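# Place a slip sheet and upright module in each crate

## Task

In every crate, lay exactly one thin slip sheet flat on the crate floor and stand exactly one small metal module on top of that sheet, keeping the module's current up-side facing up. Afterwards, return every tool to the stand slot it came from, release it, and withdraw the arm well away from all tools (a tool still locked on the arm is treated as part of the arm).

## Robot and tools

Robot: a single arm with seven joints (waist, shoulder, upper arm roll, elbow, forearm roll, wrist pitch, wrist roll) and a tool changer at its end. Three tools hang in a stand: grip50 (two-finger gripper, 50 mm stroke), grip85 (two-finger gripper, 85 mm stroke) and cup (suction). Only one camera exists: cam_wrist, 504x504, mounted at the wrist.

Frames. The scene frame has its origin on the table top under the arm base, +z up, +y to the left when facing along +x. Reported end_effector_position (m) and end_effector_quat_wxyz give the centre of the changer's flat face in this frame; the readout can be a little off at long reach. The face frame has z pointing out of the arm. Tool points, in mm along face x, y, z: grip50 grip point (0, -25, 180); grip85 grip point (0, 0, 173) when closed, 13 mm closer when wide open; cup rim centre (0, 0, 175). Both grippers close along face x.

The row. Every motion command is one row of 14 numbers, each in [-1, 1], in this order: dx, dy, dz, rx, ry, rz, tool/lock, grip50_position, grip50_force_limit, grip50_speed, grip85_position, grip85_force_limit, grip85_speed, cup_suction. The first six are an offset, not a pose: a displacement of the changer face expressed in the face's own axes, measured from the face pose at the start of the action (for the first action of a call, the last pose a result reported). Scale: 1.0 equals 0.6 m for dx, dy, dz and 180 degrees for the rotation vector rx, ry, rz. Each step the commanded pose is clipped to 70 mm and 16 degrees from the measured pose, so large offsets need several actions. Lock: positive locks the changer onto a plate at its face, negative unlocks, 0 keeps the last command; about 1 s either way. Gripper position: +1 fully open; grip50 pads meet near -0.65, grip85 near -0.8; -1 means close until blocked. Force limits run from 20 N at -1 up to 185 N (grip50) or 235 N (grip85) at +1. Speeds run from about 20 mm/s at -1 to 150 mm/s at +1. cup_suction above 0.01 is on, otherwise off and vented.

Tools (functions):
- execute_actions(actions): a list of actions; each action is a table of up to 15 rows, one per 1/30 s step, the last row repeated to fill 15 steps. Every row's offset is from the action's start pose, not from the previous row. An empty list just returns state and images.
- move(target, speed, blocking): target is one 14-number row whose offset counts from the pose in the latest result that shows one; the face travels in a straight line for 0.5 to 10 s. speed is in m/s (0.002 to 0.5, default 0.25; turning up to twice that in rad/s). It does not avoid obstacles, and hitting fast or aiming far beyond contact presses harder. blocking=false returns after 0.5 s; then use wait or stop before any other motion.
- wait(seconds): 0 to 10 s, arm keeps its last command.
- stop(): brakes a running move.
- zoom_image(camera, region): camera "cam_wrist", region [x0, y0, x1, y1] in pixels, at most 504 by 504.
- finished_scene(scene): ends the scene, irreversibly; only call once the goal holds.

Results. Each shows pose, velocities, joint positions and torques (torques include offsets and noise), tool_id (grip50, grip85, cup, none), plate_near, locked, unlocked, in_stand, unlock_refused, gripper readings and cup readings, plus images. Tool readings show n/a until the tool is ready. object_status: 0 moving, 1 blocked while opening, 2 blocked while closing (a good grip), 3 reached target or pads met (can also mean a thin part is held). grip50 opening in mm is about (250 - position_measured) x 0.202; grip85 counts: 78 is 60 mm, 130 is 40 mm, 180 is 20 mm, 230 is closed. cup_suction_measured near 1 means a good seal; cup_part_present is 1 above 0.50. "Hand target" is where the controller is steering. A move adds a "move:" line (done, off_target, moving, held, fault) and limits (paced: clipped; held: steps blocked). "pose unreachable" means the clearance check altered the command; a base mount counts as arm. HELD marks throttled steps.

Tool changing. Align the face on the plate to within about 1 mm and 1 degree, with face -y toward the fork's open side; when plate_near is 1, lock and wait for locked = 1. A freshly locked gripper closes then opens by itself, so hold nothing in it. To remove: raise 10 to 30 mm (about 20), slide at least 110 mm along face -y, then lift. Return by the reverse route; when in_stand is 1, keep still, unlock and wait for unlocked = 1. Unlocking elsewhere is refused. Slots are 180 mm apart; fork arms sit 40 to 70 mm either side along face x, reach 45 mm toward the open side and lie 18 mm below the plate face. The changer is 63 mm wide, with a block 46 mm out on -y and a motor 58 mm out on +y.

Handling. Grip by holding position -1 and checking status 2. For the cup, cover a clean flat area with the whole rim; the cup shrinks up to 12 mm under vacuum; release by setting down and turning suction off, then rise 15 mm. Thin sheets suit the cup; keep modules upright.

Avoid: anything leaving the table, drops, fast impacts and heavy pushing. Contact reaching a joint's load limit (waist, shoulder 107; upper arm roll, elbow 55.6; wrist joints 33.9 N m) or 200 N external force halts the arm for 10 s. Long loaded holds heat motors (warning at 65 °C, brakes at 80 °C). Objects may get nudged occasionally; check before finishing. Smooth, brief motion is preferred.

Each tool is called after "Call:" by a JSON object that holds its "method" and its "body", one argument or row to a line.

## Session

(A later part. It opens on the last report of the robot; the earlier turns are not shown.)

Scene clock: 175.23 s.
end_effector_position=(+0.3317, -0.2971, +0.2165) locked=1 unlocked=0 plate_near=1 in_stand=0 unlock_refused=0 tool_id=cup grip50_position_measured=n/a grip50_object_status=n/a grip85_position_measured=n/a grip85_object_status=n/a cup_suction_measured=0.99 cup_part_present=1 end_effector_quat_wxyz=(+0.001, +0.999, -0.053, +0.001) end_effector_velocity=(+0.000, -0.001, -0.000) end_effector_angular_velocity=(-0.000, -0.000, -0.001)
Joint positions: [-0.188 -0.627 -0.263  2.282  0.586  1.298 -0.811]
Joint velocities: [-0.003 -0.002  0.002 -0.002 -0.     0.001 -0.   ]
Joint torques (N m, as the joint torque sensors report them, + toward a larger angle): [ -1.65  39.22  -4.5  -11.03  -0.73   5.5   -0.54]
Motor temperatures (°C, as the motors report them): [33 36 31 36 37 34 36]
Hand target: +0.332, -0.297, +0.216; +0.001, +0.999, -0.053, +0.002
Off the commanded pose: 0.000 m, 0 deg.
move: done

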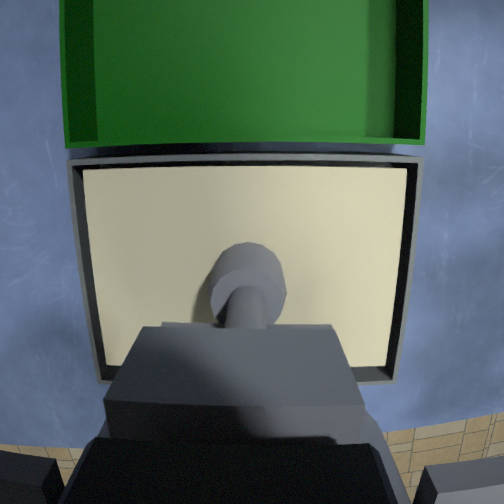

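Call:
{"method": "move", "body": {
  "target": [0,0,0.073,0,0,0,0,1,0,0,1,0,0,1],
  "speed": 0.06
}}

Call:
{"method": "execute_actions", "body": {
  "actions": [
    [[0,0,0,0,0,0,0,1,0,0,1,0,0,0]],
    [[0,0,-0.02,0,0,0,0,1,0,0,1,0,0,0]]
  ]
}}

Call:
{"method": "move", "body": {
  "target": [0,0,-0.09,0,0,0,0,1,0,0,1,0,0,0]
}}

Scene clock: 178.53 s.
end_effector_position=(+0.3317, -0.2972, +0.1728) locked=1 unlocked=0 plate_near=1 in_stand=0 unlock_refused=0 tool_id=cup grip50_position_measured=n/a grip50_object_status=n/a grip85_position_measured=n/a grip85_object_status=n/a cup_suction_measured=0.99 cup_part_present=1 end_effector_quat_wxyz=(+0.001, +0.999, -0.053, +0.001) end_effector_velocity=(+0.000, +0.000, -0.001) end_effector_angular_velocity=(+0.000, -0.000, -0.000)
Joint positions: [-0.257 -0.762 -0.178  2.212  0.654  1.375 -0.871]
Joint velocities: [-0.003 -0.003  0.003 -0.001 -0.001  0.002  0.   ]
Joint torques (N m, as the joint torque sensors report them, + toward a larger angle): [-2.19 41.98 -3.15 -8.04 -0.47  5.68 -0.56]
Motor temperatures (°C, as the motors report them): [33 36 31 36 37 34 36]
Hand target: +0.332, -0.297, +0.173; +0.001, +0.999, -0.053, +0.001
Off the commanded pose: 0.000 m, 0 deg.
move: done

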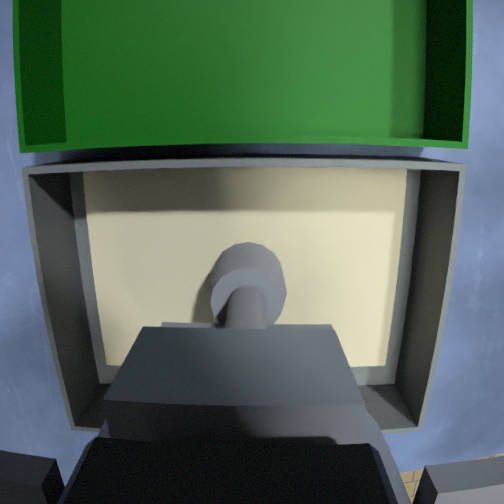

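Scene clock: 179.53 s.
end_effector_position=(+0.3318, -0.2973, +0.1849) locked=1 unlocked=0 plate_near=1 in_stand=0 unlock_refused=0 tool_id=cup grip50_position_measured=n/a grip50_object_status=n/a grip85_position_measured=n/a grip85_object_status=n/a cup_suction_measured=0.00 cup_part_present=0 end_effector_quat_wxyz=(+0.001, +0.999, -0.053, +0.002) end_effector_velocity=(+0.000, -0.000, +0.000) end_effector_angular_velocity=(-0.001, +0.000, +0.001)
Joint positions: [-0.239 -0.725 -0.2    2.232  0.638  1.355 -0.857]
Joint velocities: [ 0.002  0.001 -0.002  0.    -0.    -0.001 -0.   ]
Joint torques (N m, as the joint torque sensors report them, + toward a larger angle): [ 0.77 43.65 -5.44 -6.65 -1.38  4.17  0.96]
Motor temperatures (°C, as the motors report them): [33 36 32 36 37 34 36]
Hand target: +0.332, -0.297, +0.185; +0.001, +0.999, -0.053, +0.001
Off the commanded pose: 0.000 m, 0 deg.
Step readings (end_effector_position; steps 1 to 15: 1st action; 16 to 30: 2nd action):
0: (+0.3317, -0.2972, +0.1728)
1: (+0.3317, -0.2972, +0.1728)
2: (+0.3317, -0.2972, +0.1728)
4: (+0.3317, -0.2972, +0.1728)
8: (+0.3318, -0.2973, +0.1729)
15: (+0.3318, -0.2973, +0.1729)
16: (+0.3318, -0.2973, +0.1732)
17: (+0.3316, -0.2973, +0.1754)
19: (+0.3319, -0.2974, +0.1815)
23: (+0.3320, -0.2973, +0.1845)
30: end_effector_position above

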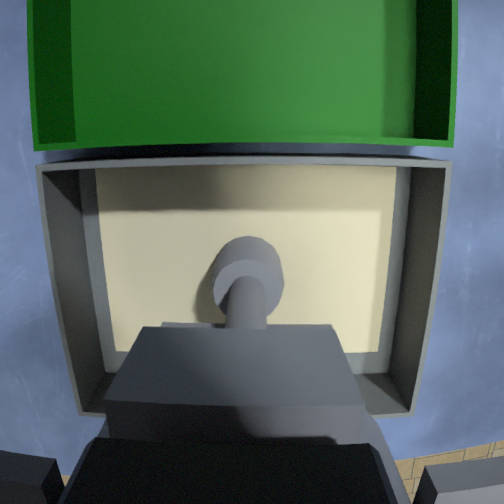

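Scene clock: 180.37 s.
end_effector_position=(+0.3318, -0.2971, +0.2388) locked=1 unlocked=0 plate_near=1 in_stand=0 unlock_refused=0 tool_id=cup grip50_position_measured=n/a grip50_object_status=n/a grip85_position_measured=n/a grip85_object_status=n/a cup_suction_measured=0.00 cup_part_present=0 end_effector_quat_wxyz=(+0.002, +0.999, -0.053, +0.002) end_effector_velocity=(+0.000, -0.000, +0.001) end_effector_angular_velocity=(+0.000, +0.001, -0.000)
Joint positions: [-0.153 -0.556 -0.309  2.316  0.536  1.259 -0.772]
Joint velocities: [ 0.004  0.003 -0.004  0.001 -0.002 -0.004  0.002]
Joint torques (N m, as the joint torque sensors report them, + toward a larger angle): [ 1.13 40.87 -5.16 -9.85 -1.99  4.37  0.96]
Motor temperatures (°C, as the motors report them): [33 36 32 36 37 34 36]
Hand target: +0.332, -0.297, +0.239; +0.001, +0.999, -0.053, +0.002
Off the commanded pose: 0.000 m, 0 deg.
move: done

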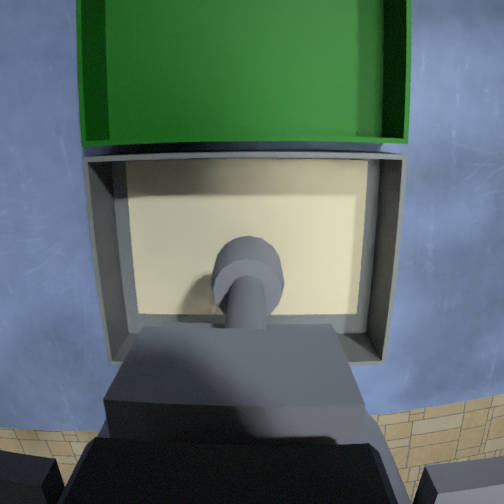

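Call:
{"method": "move", "body": {
  "target": [-0.061,-0.5393,0,0,0,-0.065,0,1,0,0,1,0,0,0],
  "speed": 0.35
}}

Call:
{"method": "move", "body": {
  "target": [0,0,0.068,0,0,0,0,1,0,0,1,0,0,0],
  "speed": 0.15
}}

Scene clock: 185.13 s.
end_effector_position=(+0.3296, +0.0296, +0.2372) locked=1 unlocked=0 plate_near=1 in_stand=0 unlock_refused=0 tool_id=cup grip50_position_measured=n/a grip50_object_status=n/a grip85_position_measured=n/a grip85_object_status=n/a cup_suction_measured=0.00 cup_part_present=0 end_effector_quat_wxyz=(+0.000, +0.999, +0.049, +0.001) end_effector_velocity=(+0.000, +0.000, +0.000) end_effector_angular_velocity=(-0.004, +0.003, -0.002)
Joint positions: [ 0.681 -0.494 -0.133  2.581  0.651  1.494 -0.133]
Joint velocities: [ 0.011  0.    -0.011  0.001 -0.005 -0.006  0.008]
Joint torques (N m, as the joint torque sensors report them, + toward a larger angle): [ 0.64 31.31 -1.59 -3.02 -1.3   3.98  1.13]
Motor temperatures (°C, as the motors report them): [33 36 32 36 37 34 36]
Hand target: +0.330, +0.030, +0.237; +0.001, +0.999, +0.049, +0.001
Off the commanded pose: 0.001 m, 0 deg.
move: done

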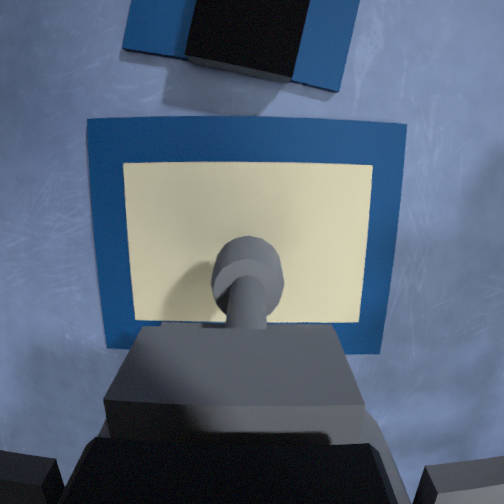

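Scene clock: 185.93 s.
end_effector_position=(+0.3297, +0.0294, +0.1965) locked=1 unlocked=0 plate_near=1 in_stand=0 unlock_refused=0 tool_id=cup grip50_position_measured=n/a grip50_object_status=n/a grip85_position_measured=n/a grip85_object_status=n/a cup_suction_measured=0.00 cup_part_present=0 end_effector_quat_wxyz=(+0.000, +0.999, +0.049, +0.001) end_effector_velocity=(+0.001, +0.000, -0.001) end_effector_angular_velocity=(+0.001, -0.003, +0.002)
Joint positions: [ 0.55  -0.669  0.009  2.487  0.748  1.603 -0.238]
Joint velocities: [-0.007 -0.005  0.007 -0.003 -0.     0.008 -0.003]
Joint torques (N m, as the joint torque sensors report them, + toward a larger angle): [ 1.05 32.9   0.2  -2.44  0.69  5.28 -0.64]
Motor temperatures (°C, as the motors report them): [33 36 32 36 37 34 36]
Hand target: +0.330, +0.029, +0.196; +0.000, +0.999, +0.049, +0.002
Off the commanded pose: 0.000 m, 0 deg.
move: done

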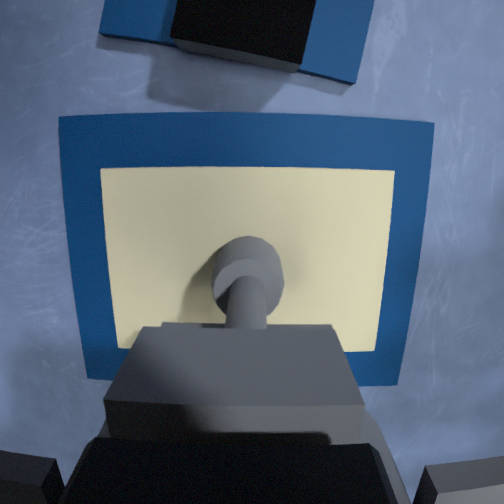

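Call:
{"method": "move", "body": {
  "target": [0,0,0.018,0,0,0,0,1,0,0,1,0,0,1],
  "speed": 0.02
}}

Call:
{"method": "move", "body": {
  "target": [0,0,-0.075,0,0,0,0,1,0,0,1,0,0,1],
  "speed": 0.12
}}

Call:
{"method": "move", "body": {
  "target": [-0.003,0.32,0.012,0,0,0.061,0,1,0,0,1,0,0,1]
}}

Scene clock: 189.20 s.
end_effector_position=(+0.3296, +0.0294, +0.1858) locked=1 unlocked=0 plate_near=1 in_stand=0 unlock_refused=0 tool_id=cup grip50_position_measured=n/a grip50_object_status=n/a grip85_position_measured=n/a grip85_object_status=n/a cup_suction_measured=0.93 cup_part_present=1 end_effector_quat_wxyz=(+0.000, +0.999, +0.049, +0.001) end_effector_velocity=(-0.000, +0.000, -0.001) end_effector_angular_velocity=(+0.000, -0.000, -0.001)
Joint positions: [ 0.519 -0.713  0.04   2.465  0.76   1.632 -0.257]
Joint velocities: [-0.004 -0.005  0.005 -0.002  0.001  0.004 -0.   ]
Joint torques (N m, as the joint torque sensors report them, + toward a larger angle): [ 0.69 34.15  0.65 -0.8   0.94  5.42 -0.53]
Motor temperatures (°C, as the motors report them): [33 36 32 35 37 34 36]
Hand target: +0.330, +0.029, +0.186; +0.000, +0.999, +0.049, +0.001
Off the commanded pose: 0.000 m, 0 deg.
move: done

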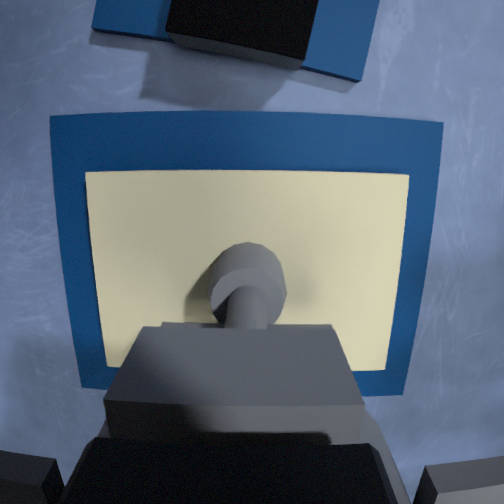

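Scene clock: 190.03 s.
end_effector_position=(+0.3296, +0.0296, +0.2308) locked=1 unlocked=0 plate_near=1 in_stand=0 unlock_refused=0 tool_id=cup grip50_position_measured=n/a grip50_object_status=n/a grip85_position_measured=n/a grip85_object_status=n/a cup_suction_measured=0.99 cup_part_present=1 end_effector_quat_wxyz=(+0.000, +0.999, +0.049, +0.001) end_effector_velocity=(-0.000, -0.000, +0.001) end_effector_angular_velocity=(-0.003, +0.002, -0.001)
Joint positions: [ 0.658 -0.523 -0.107  2.565  0.672  1.51  -0.152]
Joint velocities: [ 0.009  0.005 -0.01   0.003 -0.004 -0.006  0.005]
Joint torques (N m, as the joint torque sensors report them, + toward a larger angle): [ 1.97 31.94 -2.69 -2.14 -0.56  4.43  0.95]
Motor temperatures (°C, as the motors report them): [33 36 32 35 37 34 36]
Hand target: +0.329, +0.030, +0.231; +0.000, +0.999, +0.049, +0.001
Off the commanded pose: 0.000 m, 0 deg.
move: done

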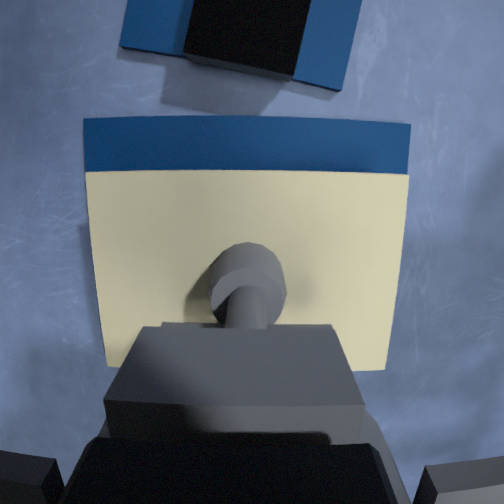

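Scene clock: 191.30 s.
end_effector_position=(+0.3467, -0.1623, +0.2244) locked=1 unlocked=0 plate_near=1 in_stand=0 unlock_refused=0 tool_id=cup grip50_position_measured=n/a grip50_object_status=n/a grip85_position_measured=n/a grip85_object_status=n/a cup_suction_measured=0.99 cup_part_present=1 end_effector_quat_wxyz=(+0.001, +0.999, -0.047, +0.002) end_effector_velocity=(+0.001, -0.001, -0.000) end_effector_angular_velocity=(+0.001, -0.001, -0.002)
Joint positions: [ 0.122 -0.56  -0.194  2.443  0.627  1.412 -0.517]
Joint velocities: [-0.004 -0.001  0.001 -0.003  0.001 -0.001 -0.002]
Joint torques (N m, as the joint torque sensors report them, + toward a larger angle): [-0.55 33.9  -2.24 -7.07 -1.1   4.32 -0.59]
Motor temperatures (°C, as the motors report them): [33 36 32 35 37 34 36]
Hand target: +0.347, -0.162, +0.224; +0.001, +0.999, -0.047, +0.002
Off the commanded pose: 0.001 m, 0 deg.
move: done

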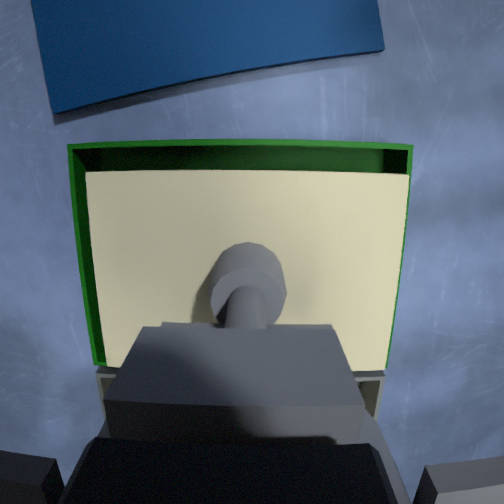

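Call:
{"method": "move", "body": {
  "target": [-0.006,-0.013,0.012,0,0,0.001,0,1,0,0,1,0,0,1],
  "speed": 0.03
}}

Scene clock: 193.27 s.
end_effector_position=(+0.3438, -0.1542, +0.2172) locked=1 unlocked=0 plate_near=1 in_stand=0 unlock_refused=0 tool_id=cup grip50_position_measured=n/a grip50_object_status=n/a grip85_position_measured=n/a grip85_object_status=n/a cup_suction_measured=0.99 cup_part_present=1 end_effector_quat_wxyz=(+0.001, +0.999, -0.049, +0.002) end_effector_velocity=(-0.000, +0.001, -0.001) end_effector_angular_velocity=(-0.000, -0.000, +0.001)
Joint positions: [ 0.121 -0.584 -0.164  2.441  0.655  1.439 -0.517]
Joint velocities: [-0.001 -0.002  0.003 -0.     0.001  0.003 -0.   ]
Joint torques (N m, as the joint torque sensors report them, + toward a larger angle): [-1.91 32.64 -2.26 -6.46  0.46  5.51  0.07]
Motor temperatures (°C, as the motors report them): [33 36 31 35 37 34 36]
Hand target: +0.344, -0.154, +0.217; +0.001, +0.999, -0.049, +0.002
Off the commanded pose: 0.000 m, 0 deg.
move: done

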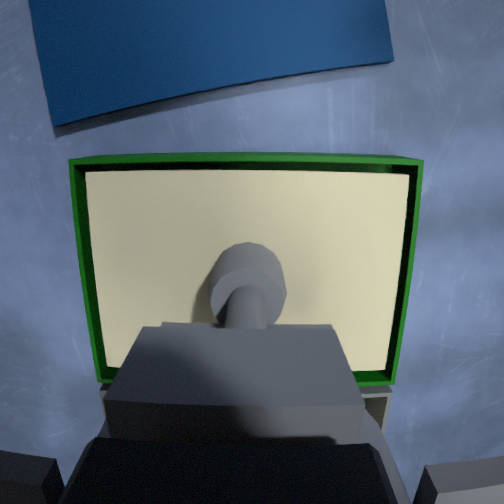

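Call:
{"method": "move", "body": {
  "target": [-0.001,-0.001,0.075,0,0,0,0,1,0,0,1,0,0,1],
  "speed": 0.06
}}

Call:
{"method": "execute_actions", "body": {
  "actions": [
    [[0,0,0,0,0,0,0,1,0,0,1,0,0,0]],
    [[0,0,-0.02,0,0,0,0,1,0,0,1,0,0,0]]
  ]
}}

Call:
{"method": "move", "body": {
  "target": [0,0,-0.09,0,0,0,0,1,0,0,1,0,0,0]
}}

Call:
{"method": "move", "body": {
  "target": [0.257,-0.306,-0.244,0,0,-0.551,0,1,0,0,1,0,0,0],
  "speed": 0.4
}}

Scene clock: 199.63 s.
end_effector_position=(+0.3434, -0.1537, +0.1723) locked=1 unlocked=0 plate_near=1 in_stand=0 unlock_refused=0 tool_id=cup grip50_position_measured=n/a grip50_object_status=n/a grip85_position_measured=n/a grip85_object_status=n/a cup_suction_measured=0.99 cup_part_present=1 end_effector_quat_wxyz=(+0.001, +0.999, -0.049, +0.002) end_effector_velocity=(-0.000, -0.000, -0.001) end_effector_angular_velocity=(+0.000, -0.000, -0.001)
Joint positions: [ 0.018 -0.748 -0.046  2.354  0.733  1.539 -0.6  ]
Joint velocities: [-0.004 -0.003  0.003 -0.002 -0.     0.003 -0.   ]
Joint torques (N m, as the joint torque sensors report them, + toward a larger angle): [-0.82 37.3  -0.58 -3.67  0.53  5.3  -0.58]
Motor temperatures (°C, as the motors report them): [33 36 31 35 37 34 36]
Hand target: +0.343, -0.154, +0.172; +0.001, +0.999, -0.049, +0.002
Off the commanded pose: 0.000 m, 0 deg.
move: done

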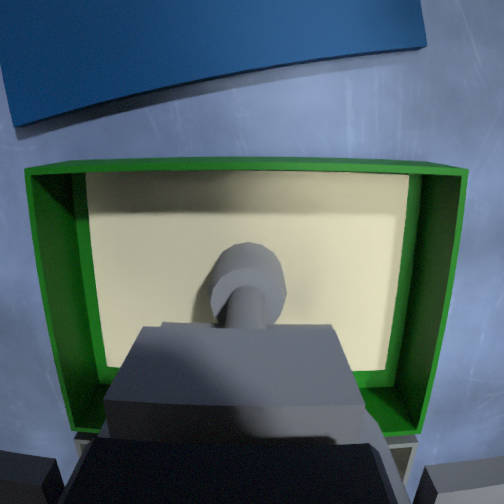

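Scene clock: 200.63 s.
end_effector_position=(+0.3435, -0.1537, +0.1844) locked=1 unlocked=0 plate_near=1 in_stand=0 unlock_refused=0 tool_id=cup grip50_position_measured=n/a grip50_object_status=n/a grip85_position_measured=n/a grip85_object_status=n/a cup_suction_measured=0.00 cup_part_present=0 end_effector_quat_wxyz=(+0.001, +0.999, -0.049, +0.002) end_effector_velocity=(+0.000, -0.000, +0.000) end_effector_angular_velocity=(-0.000, +0.000, +0.000)
Joint positions: [ 0.044 -0.705 -0.074  2.377  0.719  1.513 -0.581]
Joint velocities: [ 0.002  0.001 -0.002 -0.     0.    -0.001  0.   ]
Joint torques (N m, as the joint torque sensors report them, + toward a larger angle): [-0.53 39.04 -3.06 -2.1  -0.6   4.08  0.89]
Motor temperatures (°C, as the motors report them): [33 36 31 35 37 34 36]
Hand target: +0.343, -0.154, +0.184; +0.001, +0.999, -0.049, +0.002
Off the commanded pose: 0.000 m, 0 deg.
Step readings (end_effector_position; steps 1 to 15: 1st action; 16 to 30: 2nd action):
0: (+0.3434, -0.1537, +0.1723)
1: (+0.3434, -0.1537, +0.1723)
2: (+0.3434, -0.1537, +0.1723)
4: (+0.3434, -0.1537, +0.1723)
8: (+0.3435, -0.1538, +0.1724)
15: (+0.3435, -0.1538, +0.1724)
16: (+0.3435, -0.1538, +0.1727)
17: (+0.3433, -0.1539, +0.1746)
19: (+0.3434, -0.1538, +0.1806)
23: (+0.3436, -0.1537, +0.1840)
30: end_effector_position above

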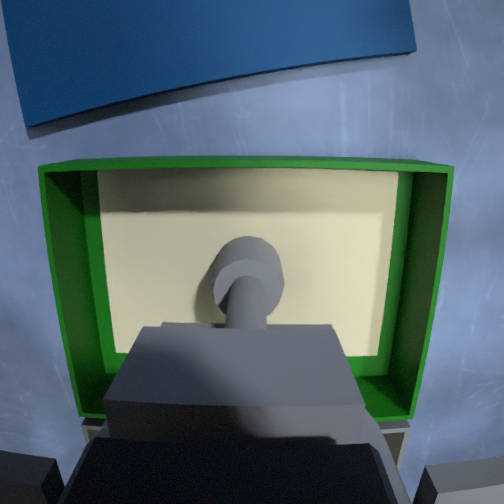

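Scene clock: 201.47 s.
end_effector_position=(+0.3434, -0.1536, +0.2383) locked=1 unlocked=0 plate_near=1 in_stand=0 unlock_refused=0 tool_id=cup grip50_position_measured=n/a grip50_object_status=n/a grip85_position_measured=n/a grip85_object_status=n/a cup_suction_measured=0.00 cup_part_present=0 end_effector_quat_wxyz=(+0.001, +0.999, -0.049, +0.002) end_effector_velocity=(-0.000, -0.000, +0.001) end_effector_angular_velocity=(-0.001, +0.003, -0.001)
Joint positions: [ 0.175 -0.503 -0.226  2.485  0.597  1.395 -0.464]
Joint velocities: [ 0.007  0.004 -0.008  0.003 -0.005 -0.006  0.005]
Joint torques (N m, as the joint torque sensors report them, + toward a larger angle): [ 1.2  33.64 -3.37 -6.13 -1.68  4.23  0.73]
Motor temperatures (°C, as the motors report them): [33 36 31 35 37 34 36]
Hand target: +0.343, -0.154, +0.238; +0.001, +0.999, -0.049, +0.002
Off the commanded pose: 0.000 m, 0 deg.
move: done

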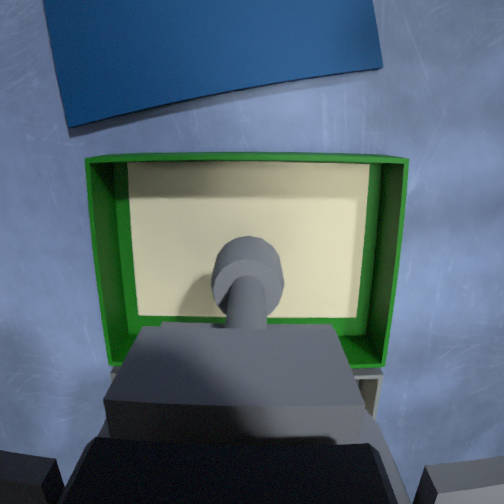

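Scene clock: 204.10 s.
end_effector_position=(+0.5138, +0.0145, +0.3854) locked=1 unlocked=0 plate_near=1 in_stand=0 unlock_refused=0 tool_id=cup grip50_position_measured=n/a grip50_object_status=n/a grip85_position_measured=n/a grip85_object_status=n/a cup_suction_measured=0.00 cup_part_present=0 end_effector_quat_wxyz=(+0.003, +0.685, +0.729, +0.000) end_effector_velocity=(+0.001, +0.001, +0.001) end_effector_angular_velocity=(+0.000, +0.001, +0.007)
Joint positions: [ 0.337 -0.228 -0.133  2.192  0.023  0.863 -1.393]
Joint velocities: [-0.    -0.     0.001 -0.003  0.    -0.004 -0.007]
Joint torques (N m, as the joint torque sensors report them, + toward a larger angle): [ -0.4   38.59   0.39 -27.26  -2.42   4.17  -0.2 ]
Motor temperatures (°C, as the motors report them): [33 36 31 35 37 34 36]
Hand target: +0.514, +0.015, +0.385; +0.002, +0.685, +0.729, +0.000
Off the commanded pose: 0.000 m, 0 deg.
move: done

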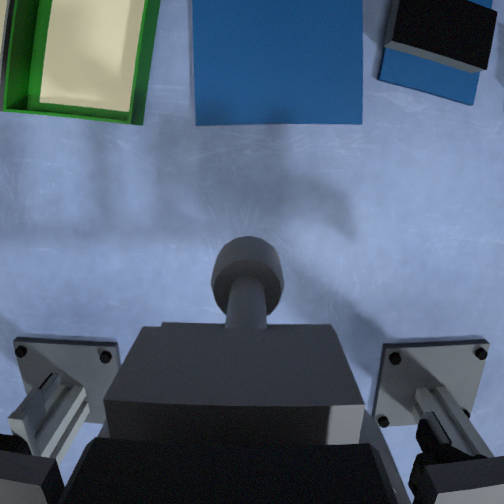

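Call:
{"method": "move", "body": {
  "target": [-0.0005,0.2182,0,0,0,0,0,1,0,0,1,0,0,0],
  "speed": 0.15
}}

Call:
{"method": "move", "body": {
  "target": [0,0,0.035,0,0,0,0,1,0,0,1,0,0,0],
  "speed": 0.04
}}

Scene clock: 209.17 s.
end_effector_position=(+0.6444, +0.0223, +0.3861) locked=1 unlocked=0 plate_near=1 in_stand=0 unlock_refused=0 tool_id=cup grip50_position_measured=n/a grip50_object_status=n/a grip85_position_measured=n/a grip85_object_status=n/a cup_suction_measured=0.00 cup_part_present=0 end_effector_quat_wxyz=(+0.003, +0.685, +0.729, +0.000) end_effector_velocity=(+0.001, +0.000, +0.001) end_effector_angular_velocity=(+0.001, -0.002, +0.000)
Joint positions: [ 0.301 -0.496 -0.156  1.767  0.078  0.702 -1.468]
Joint velocities: [-0.001 -0.001  0.001 -0.004 -0.     0.    -0.   ]
Joint torques (N m, as the joint torque sensors report them, + toward a larger angle): [ -1.38  54.2   -1.46 -29.04  -3.19   4.48  -0.62]
Motor temperatures (°C, as the motors report them): [33 36 31 36 37 34 36]
Hand target: +0.644, +0.022, +0.386; +0.003, +0.685, +0.729, +0.000
Off the commanded pose: 0.000 m, 0 deg.
move: done

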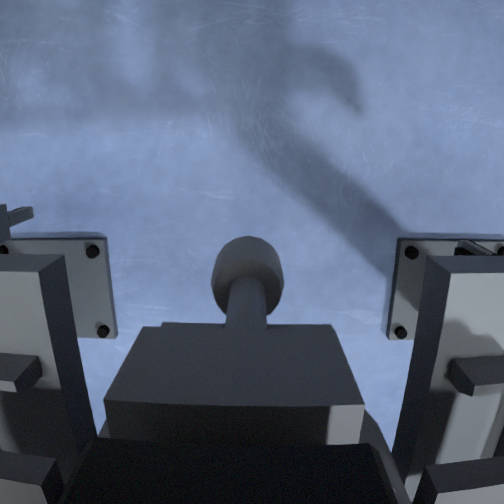

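Scene clock: 210.00 s.
end_effector_position=(+0.6446, +0.0223, +0.3654) locked=1 unlocked=0 plate_near=1 in_stand=1 unlock_refused=0 tool_id=cup grip50_position_measured=n/a grip50_object_status=n/a grip85_position_measured=n/a grip85_object_status=n/a cup_suction_measured=0.00 cup_part_present=0 end_effector_quat_wxyz=(+0.003, +0.685, +0.729, +0.000) end_effector_velocity=(+0.000, +0.000, -0.000) end_effector_angular_velocity=(+0.001, -0.002, -0.000)
Joint positions: [ 0.299 -0.531 -0.154  1.776  0.085  0.745 -1.472]
Joint velocities: [-0.001 -0.001  0.001 -0.     0.001  0.003 -0.   ]
Joint torques (N m, as the joint torque sensors report them, + toward a larger angle): [ -1.32  53.82  -1.63 -26.59  -3.15   5.67  -0.5 ]
Motor temperatures (°C, as the motors report them): [33 36 31 36 37 34 36]
Hand target: +0.645, +0.022, +0.365; +0.003, +0.685, +0.729, +0.000
Off the commanded pose: 0.000 m, 0 deg.
move: done

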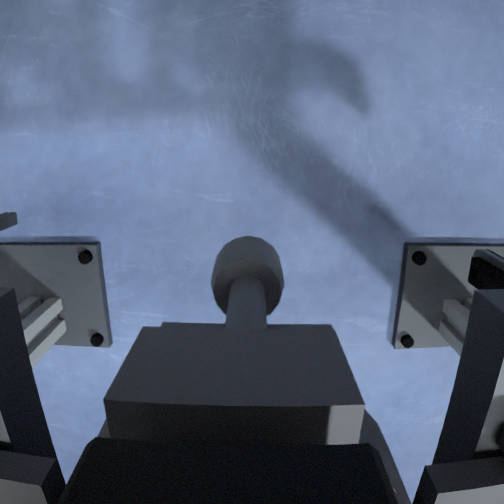

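Call:
{"method": "execute_actions", "body": {
  "actions": [
    [[0,0,0.002,0,0,0,0,1,0,0,1,0,0,0]],
    [[0,0,0,0,0,0,-1,1,0,0,1,0,0,0]],
    [[0,0,0,0,0,0,-1,1,0,0,1,0,0,0]],
    [[0,0,0,0,0,0,-1,1,0,0,1,0,0,0]]
  ]
}}

Call:
{"method": "move", "body": {
  "target": [0,0,-0.05,0,0,0,0,1,0,0,1,0,0,0],
  "speed": 0.1
}}

Call:
{"method": "move", "body": {
  "target": [0.3018,-0.002,0,0,0,0,0,1,0,0,1,0,0,0]
}}

Scene clock: 214.97 s.
end_effector_position=(+0.6446, +0.0223, +0.3642) locked=0 unlocked=1 plate_near=1 in_stand=1 unlock_refused=0 tool_id=none grip50_position_measured=n/a grip50_object_status=n/a grip85_position_measured=n/a grip85_object_status=n/a cup_suction_measured=n/a cup_part_present=n/a end_effector_quat_wxyz=(+0.003, +0.685, +0.729, +0.000) end_effector_velocity=(-0.000, -0.000, -0.000) end_effector_angular_velocity=(+0.000, +0.000, -0.001)
Joint positions: [ 0.299 -0.533 -0.154  1.776  0.085  0.747 -1.472]
Joint velocities: [-0. -0. -0.  0.  0.  0.  0.]
Joint torques (N m, as the joint torque sensors report them, + toward a larger angle): [  0.04  50.62  -1.8  -24.4   -3.11   3.97   0.24]
Motor temperatures (°C, as the motors report them): [33 36 31 36 37 34 36]
Hand target: +0.645, +0.022, +0.364; +0.003, +0.685, +0.729, +0.000
Off the commanded pose: 0.000 m, 0 deg.
Step readings (end_effector_position; steps 1 to 15: 1st action; 16 to 30: 2nd action; 31 to 45: 3rd action; 46 to 60: 4th action):
0: (+0.6446, +0.0223, +0.3653)
1: (+0.6446, +0.0223, +0.3653)
2: (+0.6447, +0.0223, +0.3650)
4: (+0.6447, +0.0223, +0.3646)
8: (+0.6447, +0.0223, +0.3644)
15: (+0.6447, +0.0223, +0.3644)
16: (+0.6446, +0.0223, +0.3642)
17: (+0.6445, +0.0223, +0.3639)
19: (+0.6444, +0.0223, +0.3639)
23: (+0.6444, +0.0223, +0.3638)
30: (+0.6446, +0.0223, +0.3642)
31: (+0.6446, +0.0223, +0.3642)
32: (+0.6446, +0.0223, +0.3642)
34: (+0.6446, +0.0223, +0.3642)
38: (+0.6446, +0.0223, +0.3642)
45: (+0.6446, +0.0223, +0.3642)
46: (+0.6446, +0.0223, +0.3642)
47: (+0.6446, +0.0223, +0.3642)
49: (+0.6446, +0.0223, +0.3642)
53: (+0.6446, +0.0223, +0.3642)
60: end_effector_position above

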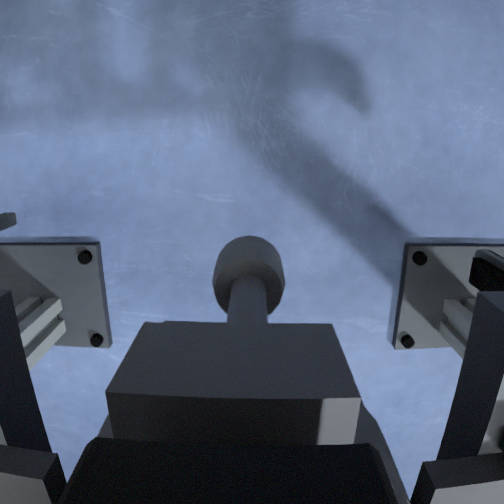

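Scene clock: 215.73 s.
end_effector_position=(+0.6443, +0.0223, +0.3938) locked=0 unlocked=1 plate_near=0 in_stand=0 unlock_refused=0 tool_id=none grip50_position_measured=n/a grip50_object_status=n/a grip85_position_measured=n/a grip85_object_status=n/a cup_suction_measured=n/a cup_part_present=n/a end_effector_quat_wxyz=(+0.003, +0.685, +0.729, +0.000) end_effector_velocity=(-0.000, -0.000, +0.001) end_effector_angular_velocity=(-0.001, +0.001, +0.000)
Joint positions: [ 0.302 -0.484 -0.157  1.762  0.075  0.685 -1.466]
Joint velocities: [ 0.001  0.002 -0.001 -0.001 -0.001 -0.004  0.   ]
Joint torques (N m, as the joint torque sensors report them, + toward a larger angle): [  1.46  50.77  -1.99 -26.19  -3.81   3.06   0.97]
Motor temperatures (°C, as the motors report them): [33 36 31 36 37 34 36]
Hand target: +0.644, +0.022, +0.394; +0.003, +0.685, +0.729, +0.000
Off the commanded pose: 0.000 m, 0 deg.
move: done

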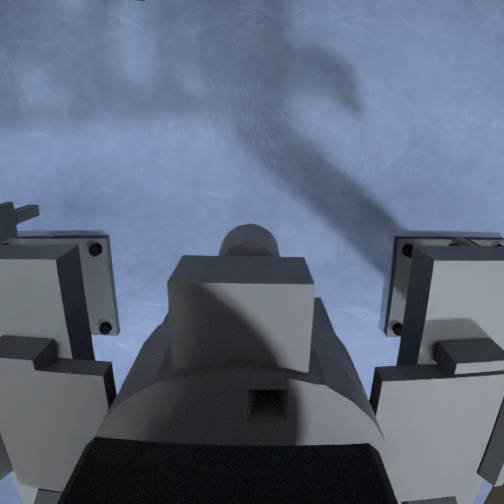

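Scene clock: 216.87 s.
end_effector_position=(+0.6318, +0.2029, +0.3932) locked=0 unlocked=1 plate_near=0 in_stand=0 unlock_refused=0 tool_id=none grip50_position_measured=n/a grip50_object_status=n/a grip85_position_measured=n/a grip85_object_status=n/a cup_suction_measured=n/a cup_part_present=n/a end_effector_quat_wxyz=(+0.003, +0.685, +0.729, +0.001) end_effector_velocity=(+0.000, +0.002, +0.000) end_effector_angular_velocity=(-0.000, +0.000, -0.001)
Joint positions: [ 0.524 -0.531 -0.1    1.691  0.042  0.66  -1.17 ]
Joint velocities: [ 0.003 -0.001 -0.001 -0.003  0.    -0.002  0.004]
Joint torques (N m, as the joint torque sensors report them, + toward a larger angle): [  1.68  51.87  -1.44 -27.12  -3.88   3.5    0.78]
Motor temperatures (°C, as the motors report them): [33 36 31 36 37 34 36]
Hand target: +0.632, +0.203, +0.393; +0.003, +0.685, +0.729, +0.000
Off the commanded pose: 0.000 m, 0 deg.
move: done

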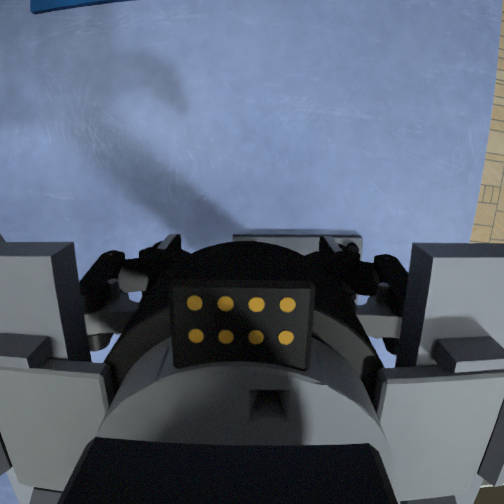

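Call:
{"method": "move", "body": {
  "target": [0,0,0.0495,0,0,0,0,1,0,0,1,0,0,0],
  "speed": 0.04
}}

Call:
{"method": "execute_actions", "body": {
  "actions": [
    [[0,0,0.001,0,0,0,1,1,0,0,1,0,0,0]],
    [[0,0,0,0,0,0,1,1,0,0,1,0,0,0]],
    [[0,0,0,0,0,0,1,1,0,0,1,0,0,0]]
  ]
}}

Scene clock: 219.93 s.
end_effector_position=(+0.6319, +0.2029, +0.3639) locked=0 unlocked=1 plate_near=1 in_stand=1 unlock_refused=0 tool_id=none grip50_position_measured=n/a grip50_object_status=n/a grip85_position_measured=n/a grip85_object_status=n/a cup_suction_measured=n/a cup_part_present=n/a end_effector_quat_wxyz=(+0.003, +0.685, +0.729, +0.001) end_effector_velocity=(+0.000, -0.000, -0.000) end_effector_angular_velocity=(+0.001, -0.001, -0.000)
Joint positions: [ 0.522 -0.576 -0.099  1.706  0.048  0.72  -1.174]
Joint velocities: [-0.001 -0.001  0.     0.    -0.     0.003  0.   ]
Joint torques (N m, as the joint torque sensors report them, + toward a larger angle): [ -0.19  50.05  -0.26 -24.57  -2.76   5.02  -0.46]
Motor temperatures (°C, as the motors report them): [33 37 31 36 37 34 36]
Hand target: +0.632, +0.203, +0.363; +0.003, +0.685, +0.729, +0.001
Off the commanded pose: 0.000 m, 0 deg.
move: done

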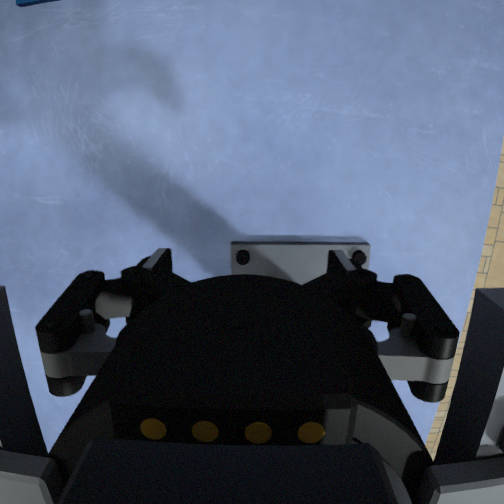

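Scene clock: 221.43 s.
end_effector_position=(+0.6318, +0.2030, +0.3639) locked=1 unlocked=0 plate_near=1 in_stand=1 unlock_refused=0 tool_id=grip85 grip50_position_measured=n/a grip50_object_status=n/a grip85_position_measured=n/a grip85_object_status=n/a cup_suction_measured=n/a cup_part_present=n/a end_effector_quat_wxyz=(+0.003, +0.685, +0.729, +0.001) end_effector_velocity=(+0.000, +0.000, +0.000) end_effector_angular_velocity=(-0.000, -0.000, +0.000)
Joint positions: [ 0.522 -0.576 -0.099  1.706  0.048  0.721 -1.174]
Joint velocities: [-0.     0.     0.     0.    -0.001  0.    -0.   ]
Joint torques (N m, as the joint torque sensors report them, + toward a larger angle): [  0.56  61.1   -1.41 -30.49  -4.08   5.43   0.24]
Motor temperatures (°C, as the motors report them): [33 37 31 36 37 34 36]
Hand target: +0.632, +0.203, +0.364; +0.003, +0.685, +0.729, +0.001
Off the commanded pose: 0.000 m, 0 deg.
Step readings (end_effector_position; steps 1 to 15: 1st action; 16 to 30: 2nd action; 31 to 45: 3rd action):
0: (+0.6319, +0.2029, +0.3639)
1: (+0.6319, +0.2029, +0.3638)
2: (+0.6319, +0.2029, +0.3638)
4: (+0.6319, +0.2029, +0.3637)
8: (+0.6319, +0.2029, +0.3637)
15: (+0.6319, +0.2029, +0.3637)
16: (+0.6319, +0.2029, +0.3637)
17: (+0.6319, +0.2029, +0.3637)
19: (+0.6318, +0.2029, +0.3636)
23: (+0.6317, +0.2030, +0.3637)
30: (+0.6318, +0.2030, +0.3639)
31: (+0.6318, +0.2030, +0.3639)
32: (+0.6318, +0.2030, +0.3639)
34: (+0.6318, +0.2030, +0.3639)
38: (+0.6318, +0.2030, +0.3639)
45: end_effector_position above

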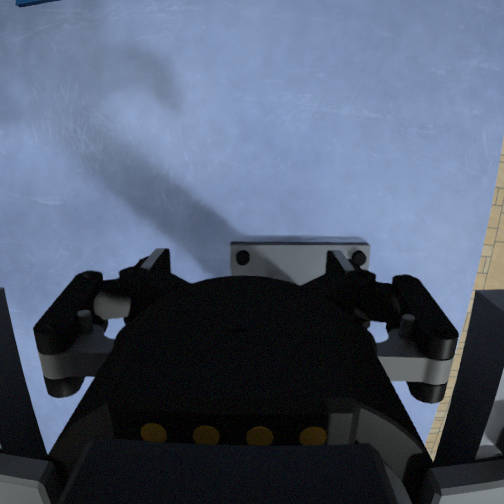

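Call:
{"method": "move", "body": {
  "target": [0,0,-0.0333,0,0,0,0,1,0,0,1,0,0,0],
  "speed": 0.1
}}

Call:
{"method": "move", "body": {
  "target": [0,-0.2167,0,0,0,0,0,1,0,0,1,0,0,0]
}}

Call:
{"method": "move", "body": {
  "target": [0.0263,-0.304,0.18,0,0,0.5655,0,1,0,0,1,0,0,0],
  "speed": 0.4
}}

Scene clock: 224.43 s.
end_effector_position=(+0.6316, +0.2030, +0.3836) locked=1 unlocked=0 plate_near=1 in_stand=0 unlock_refused=0 tool_id=grip85 grip50_position_measured=n/a grip50_object_status=n/a grip85_position_measured=n/a grip85_object_status=n/a cup_suction_measured=n/a cup_part_present=n/a end_effector_quat_wxyz=(+0.002, +0.685, +0.729, +0.001) end_effector_velocity=(+0.000, -0.000, +0.001) end_effector_angular_velocity=(-0.001, -0.000, +0.001)
Joint positions: [ 0.523 -0.545 -0.1    1.697  0.044  0.68  -1.172]
Joint velocities: [ 0.     0.001 -0.001 -0.    -0.001 -0.001 -0.   ]
Joint torques (N m, as the joint torque sensors report them, + toward a larger angle): [  1.43  62.14  -1.95 -32.54  -4.66   4.64   1.01]
Motor temperatures (°C, as the motors report them): [33 37 31 36 37 34 36]
Hand target: +0.632, +0.203, +0.384; +0.003, +0.685, +0.729, +0.001
Off the commanded pose: 0.000 m, 0 deg.
move: done

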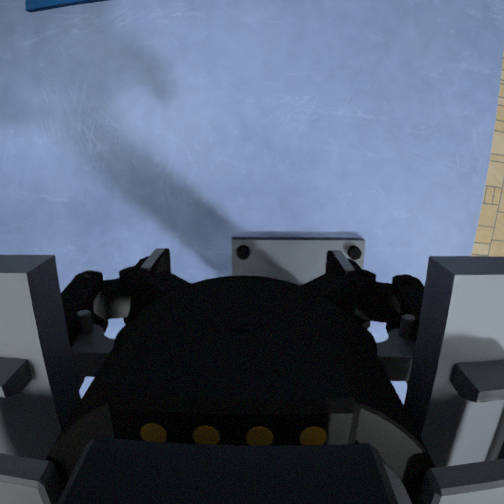

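Scene clock: 225.43 s.
end_effector_position=(+0.5020, +0.1950, +0.3828) locked=1 unlocked=0 plate_near=1 in_stand=0 unlock_refused=0 tool_id=grip85 grip50_position_measured=n/a grip50_object_status=n/a grip85_position_measured=3 grip85_object_status=3 cup_suction_measured=n/a cup_part_present=n/a end_effector_quat_wxyz=(+0.002, +0.685, +0.729, +0.001) end_effector_velocity=(-0.001, -0.001, -0.000) end_effector_angular_velocity=(-0.001, +0.000, -0.001)
Joint positions: [ 0.598 -0.296 -0.059  2.109 -0.001  0.843 -1.041]
Joint velocities: [ 0.001  0.003 -0.     0.005 -0.001  0.001  0.003]
Joint torques (N m, as the joint torque sensors report them, + toward a larger angle): [  1.3   48.17  -0.44 -26.56  -4.28   6.05   0.56]
Motor temperatures (°C, as the motors report them): [33 37 31 37 37 34 36]
Hand target: +0.502, +0.195, +0.383; +0.002, +0.685, +0.729, +0.001
Off the commanded pose: 0.000 m, 0 deg.
move: done

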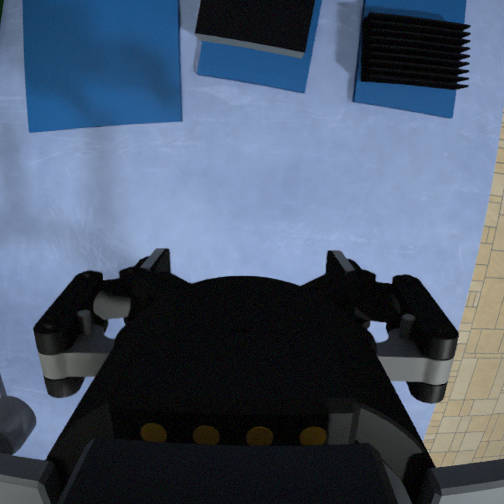

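Scene clock: 228.13 s.
end_effector_position=(+0.3192, +0.1998, +0.2738) locked=1 unlocked=0 plate_near=1 in_stand=0 unlock_refused=0 tool_id=grip85 grip50_position_measured=n/a grip50_object_status=n/a grip85_position_measured=3 grip85_object_status=3 cup_suction_measured=n/a cup_part_present=n/a end_effector_quat_wxyz=(+0.000, +0.997, -0.071, +0.001) end_effector_velocity=(-0.000, +0.000, -0.000) end_effector_angular_velocity=(-0.001, -0.003, -0.007)
Joint positions: [ 1.085 -0.355 -0.202  2.583  0.247  1.358  0.845]
Joint velocities: [ 0.006 -0.002 -0.003  0.002 -0.001  0.005  0.01 ]
Joint torques (N m, as the joint torque sensors report them, + toward a larger angle): [  1.9   30.17  -2.1  -10.64  -0.56   6.2    1.24]
Motor temperatures (°C, as the motors report them): [33 37 31 37 37 34 36]
Hand target: +0.319, +0.200, +0.274; +0.000, +0.997, -0.071, +0.001
Off the commanded pose: 0.001 m, 0 deg.
move: done

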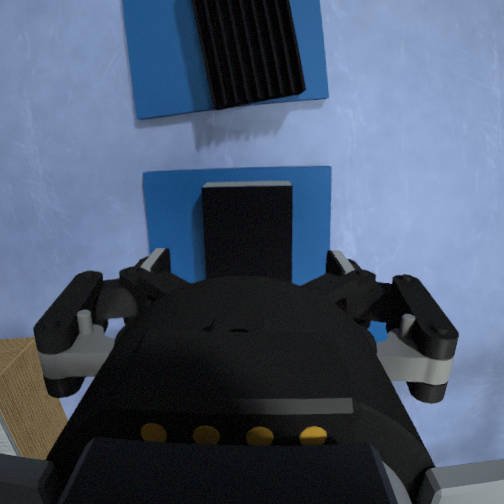

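Call:
{"method": "move", "body": {
  "target": [0,0,0.098,0,0,0,0,1,0,0,1,0,0,0],
  "speed": 0.15
}}

Call:
{"method": "move", "body": {
  "target": [0,0,0,0,0,0,0,1,0,0,-1,-0.3,0,0]
}}

Call:
{"method": "move", "body": {
  "target": [0,0,-0.095,0,0,0,0,1,0,0,-1,-0.3,0,0],
  "speed": 0.2
}}

Call:
{"method": "move", "body": {
  "target": [0.138,0.817,0,0,0,-0.011,0,1,0,0,-1,-0.3,0,0],
  "speed": 0.3
}}

Scene clock: 231.93 s.
end_effector_position=(+0.3193, +0.1997, +0.2150) locked=1 unlocked=0 plate_near=1 in_stand=0 unlock_refused=0 tool_id=grip85 grip50_position_measured=n/a grip50_object_status=n/a grip85_position_measured=3 grip85_object_status=3 cup_suction_measured=n/a cup_part_present=n/a end_effector_quat_wxyz=(+0.000, +0.997, -0.071, +0.001) end_effector_velocity=(+0.000, +0.000, -0.001) end_effector_angular_velocity=(+0.001, -0.001, -0.000)
Joint positions: [ 0.971 -0.599 -0.056  2.504  0.359  1.532  0.758]
Joint velocities: [-0.004 -0.003  0.003 -0.001 -0.     0.004 -0.   ]
Joint torques (N m, as the joint torque sensors report them, + toward a larger angle): [-1.03 35.78 -0.34 -6.91  0.23  5.66 -0.44]
Motor temperatures (°C, as the motors report them): [33 37 31 36 37 34 36]
Hand target: +0.319, +0.200, +0.215; +0.000, +0.997, -0.071, +0.001
Off the commanded pose: 0.000 m, 0 deg.
move: done

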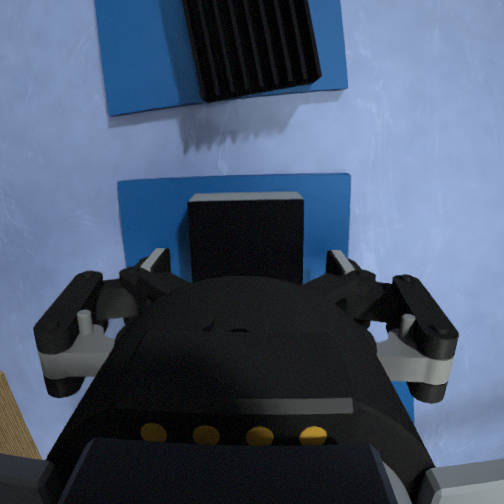

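Scene clock: 232.60 s.
end_effector_position=(+0.3193, +0.1997, +0.2153) locked=1 unlocked=0 plate_near=1 in_stand=0 unlock_refused=0 tool_id=grip85 grip50_position_measured=n/a grip50_object_status=n/a grip85_position_measured=81 grip85_object_status=2 cup_suction_measured=n/a cup_part_present=n/a end_effector_quat_wxyz=(-0.000, +0.997, -0.071, +0.001) end_effector_velocity=(-0.000, -0.000, -0.000) end_effector_angular_velocity=(-0.001, +0.001, +0.001)
Joint positions: [ 0.971 -0.598 -0.056  2.505  0.359  1.532  0.758]
Joint velocities: [ 0.     0.     0.     0.    -0.    -0.001 -0.   ]
Joint torques (N m, as the joint torque sensors report them, + toward a larger angle): [ 0.36 31.27 -1.06 -7.65 -0.29  5.2   0.3 ]
Motor temperatures (°C, as the motors report them): [33 37 31 36 37 34 36]
Hand target: +0.319, +0.200, +0.215; +0.000, +0.997, -0.071, +0.001
Off the commanded pose: 0.000 m, 0 deg.
move: done

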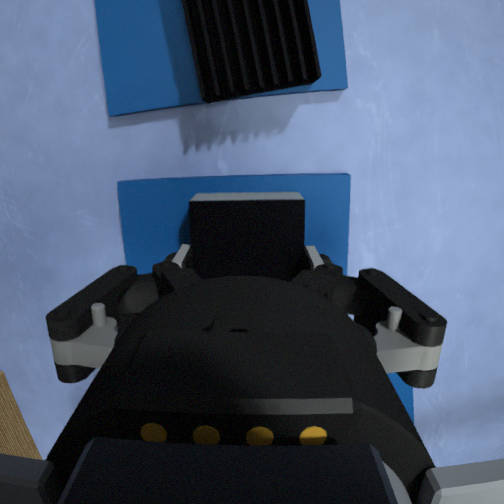

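Scene clock: 233.47 s.
end_effector_position=(+0.3192, +0.1998, +0.2723) locked=1 unlocked=0 plate_near=1 in_stand=0 unlock_refused=0 tool_id=grip85 grip50_position_measured=n/a grip50_object_status=n/a grip85_position_measured=81 grip85_object_status=2 cup_suction_measured=n/a cup_part_present=n/a end_effector_quat_wxyz=(-0.000, +0.997, -0.071, +0.001) end_effector_velocity=(+0.000, -0.000, +0.001) end_effector_angular_velocity=(-0.002, -0.001, +0.000)
Joint positions: [ 1.085 -0.361 -0.2    2.581  0.256  1.362  0.839]
Joint velocities: [ 0.006  0.003 -0.007  0.002 -0.004 -0.003  0.004]
Joint torques (N m, as the joint torque sensors report them, + toward a larger angle): [  2.05  32.34  -2.03 -10.38  -1.51   4.4    0.93]
Motor temperatures (°C, as the motors report them): [33 37 31 36 37 34 36]
Hand target: +0.319, +0.200, +0.272; +0.000, +0.997, -0.071, +0.001
Off the commanded pose: 0.000 m, 0 deg.
move: done

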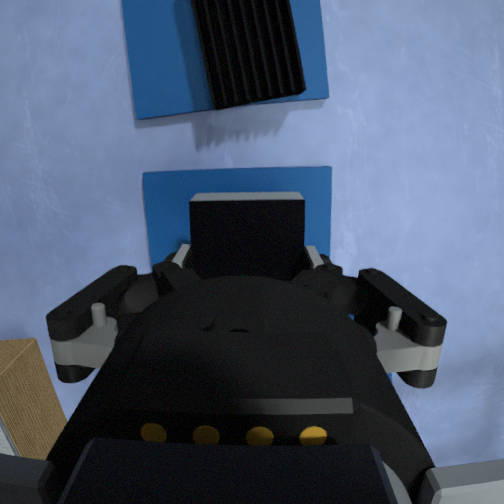

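Scene clock: 235.67 s.
end_effector_position=(+0.3323, -0.2983, +0.2736) locked=1 unlocked=0 plate_near=1 in_stand=0 unlock_refused=0 tool_id=grip85 grip50_position_measured=n/a grip50_object_status=n/a grip85_position_measured=81 grip85_object_status=2 cup_suction_measured=n/a cup_part_present=n/a end_effector_quat_wxyz=(+0.001, +0.999, -0.054, +0.002) end_effector_velocity=(+0.001, -0.001, -0.000) end_effector_angular_velocity=(+0.002, -0.002, +0.002)
Joint positions: [-0.101 -0.44  -0.383  2.362  0.439  1.191 -0.701]
Joint velocities: [-0.007 -0.002  0.005 -0.005  0.002 -0.002 -0.004]
Joint torques (N m, as the joint torque sensors report them, + toward a larger angle): [ -1.06  36.38  -5.19 -16.25  -1.37   4.84  -0.81]
Motor temperatures (°C, as the motors report them): [33 37 31 36 37 34 36]
Hand target: +0.332, -0.298, +0.274; +0.001, +0.999, -0.054, +0.002
Off the commanded pose: 0.002 m, 0 deg.
move: done

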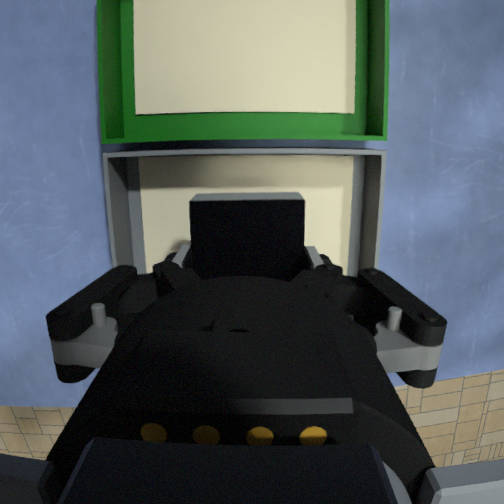

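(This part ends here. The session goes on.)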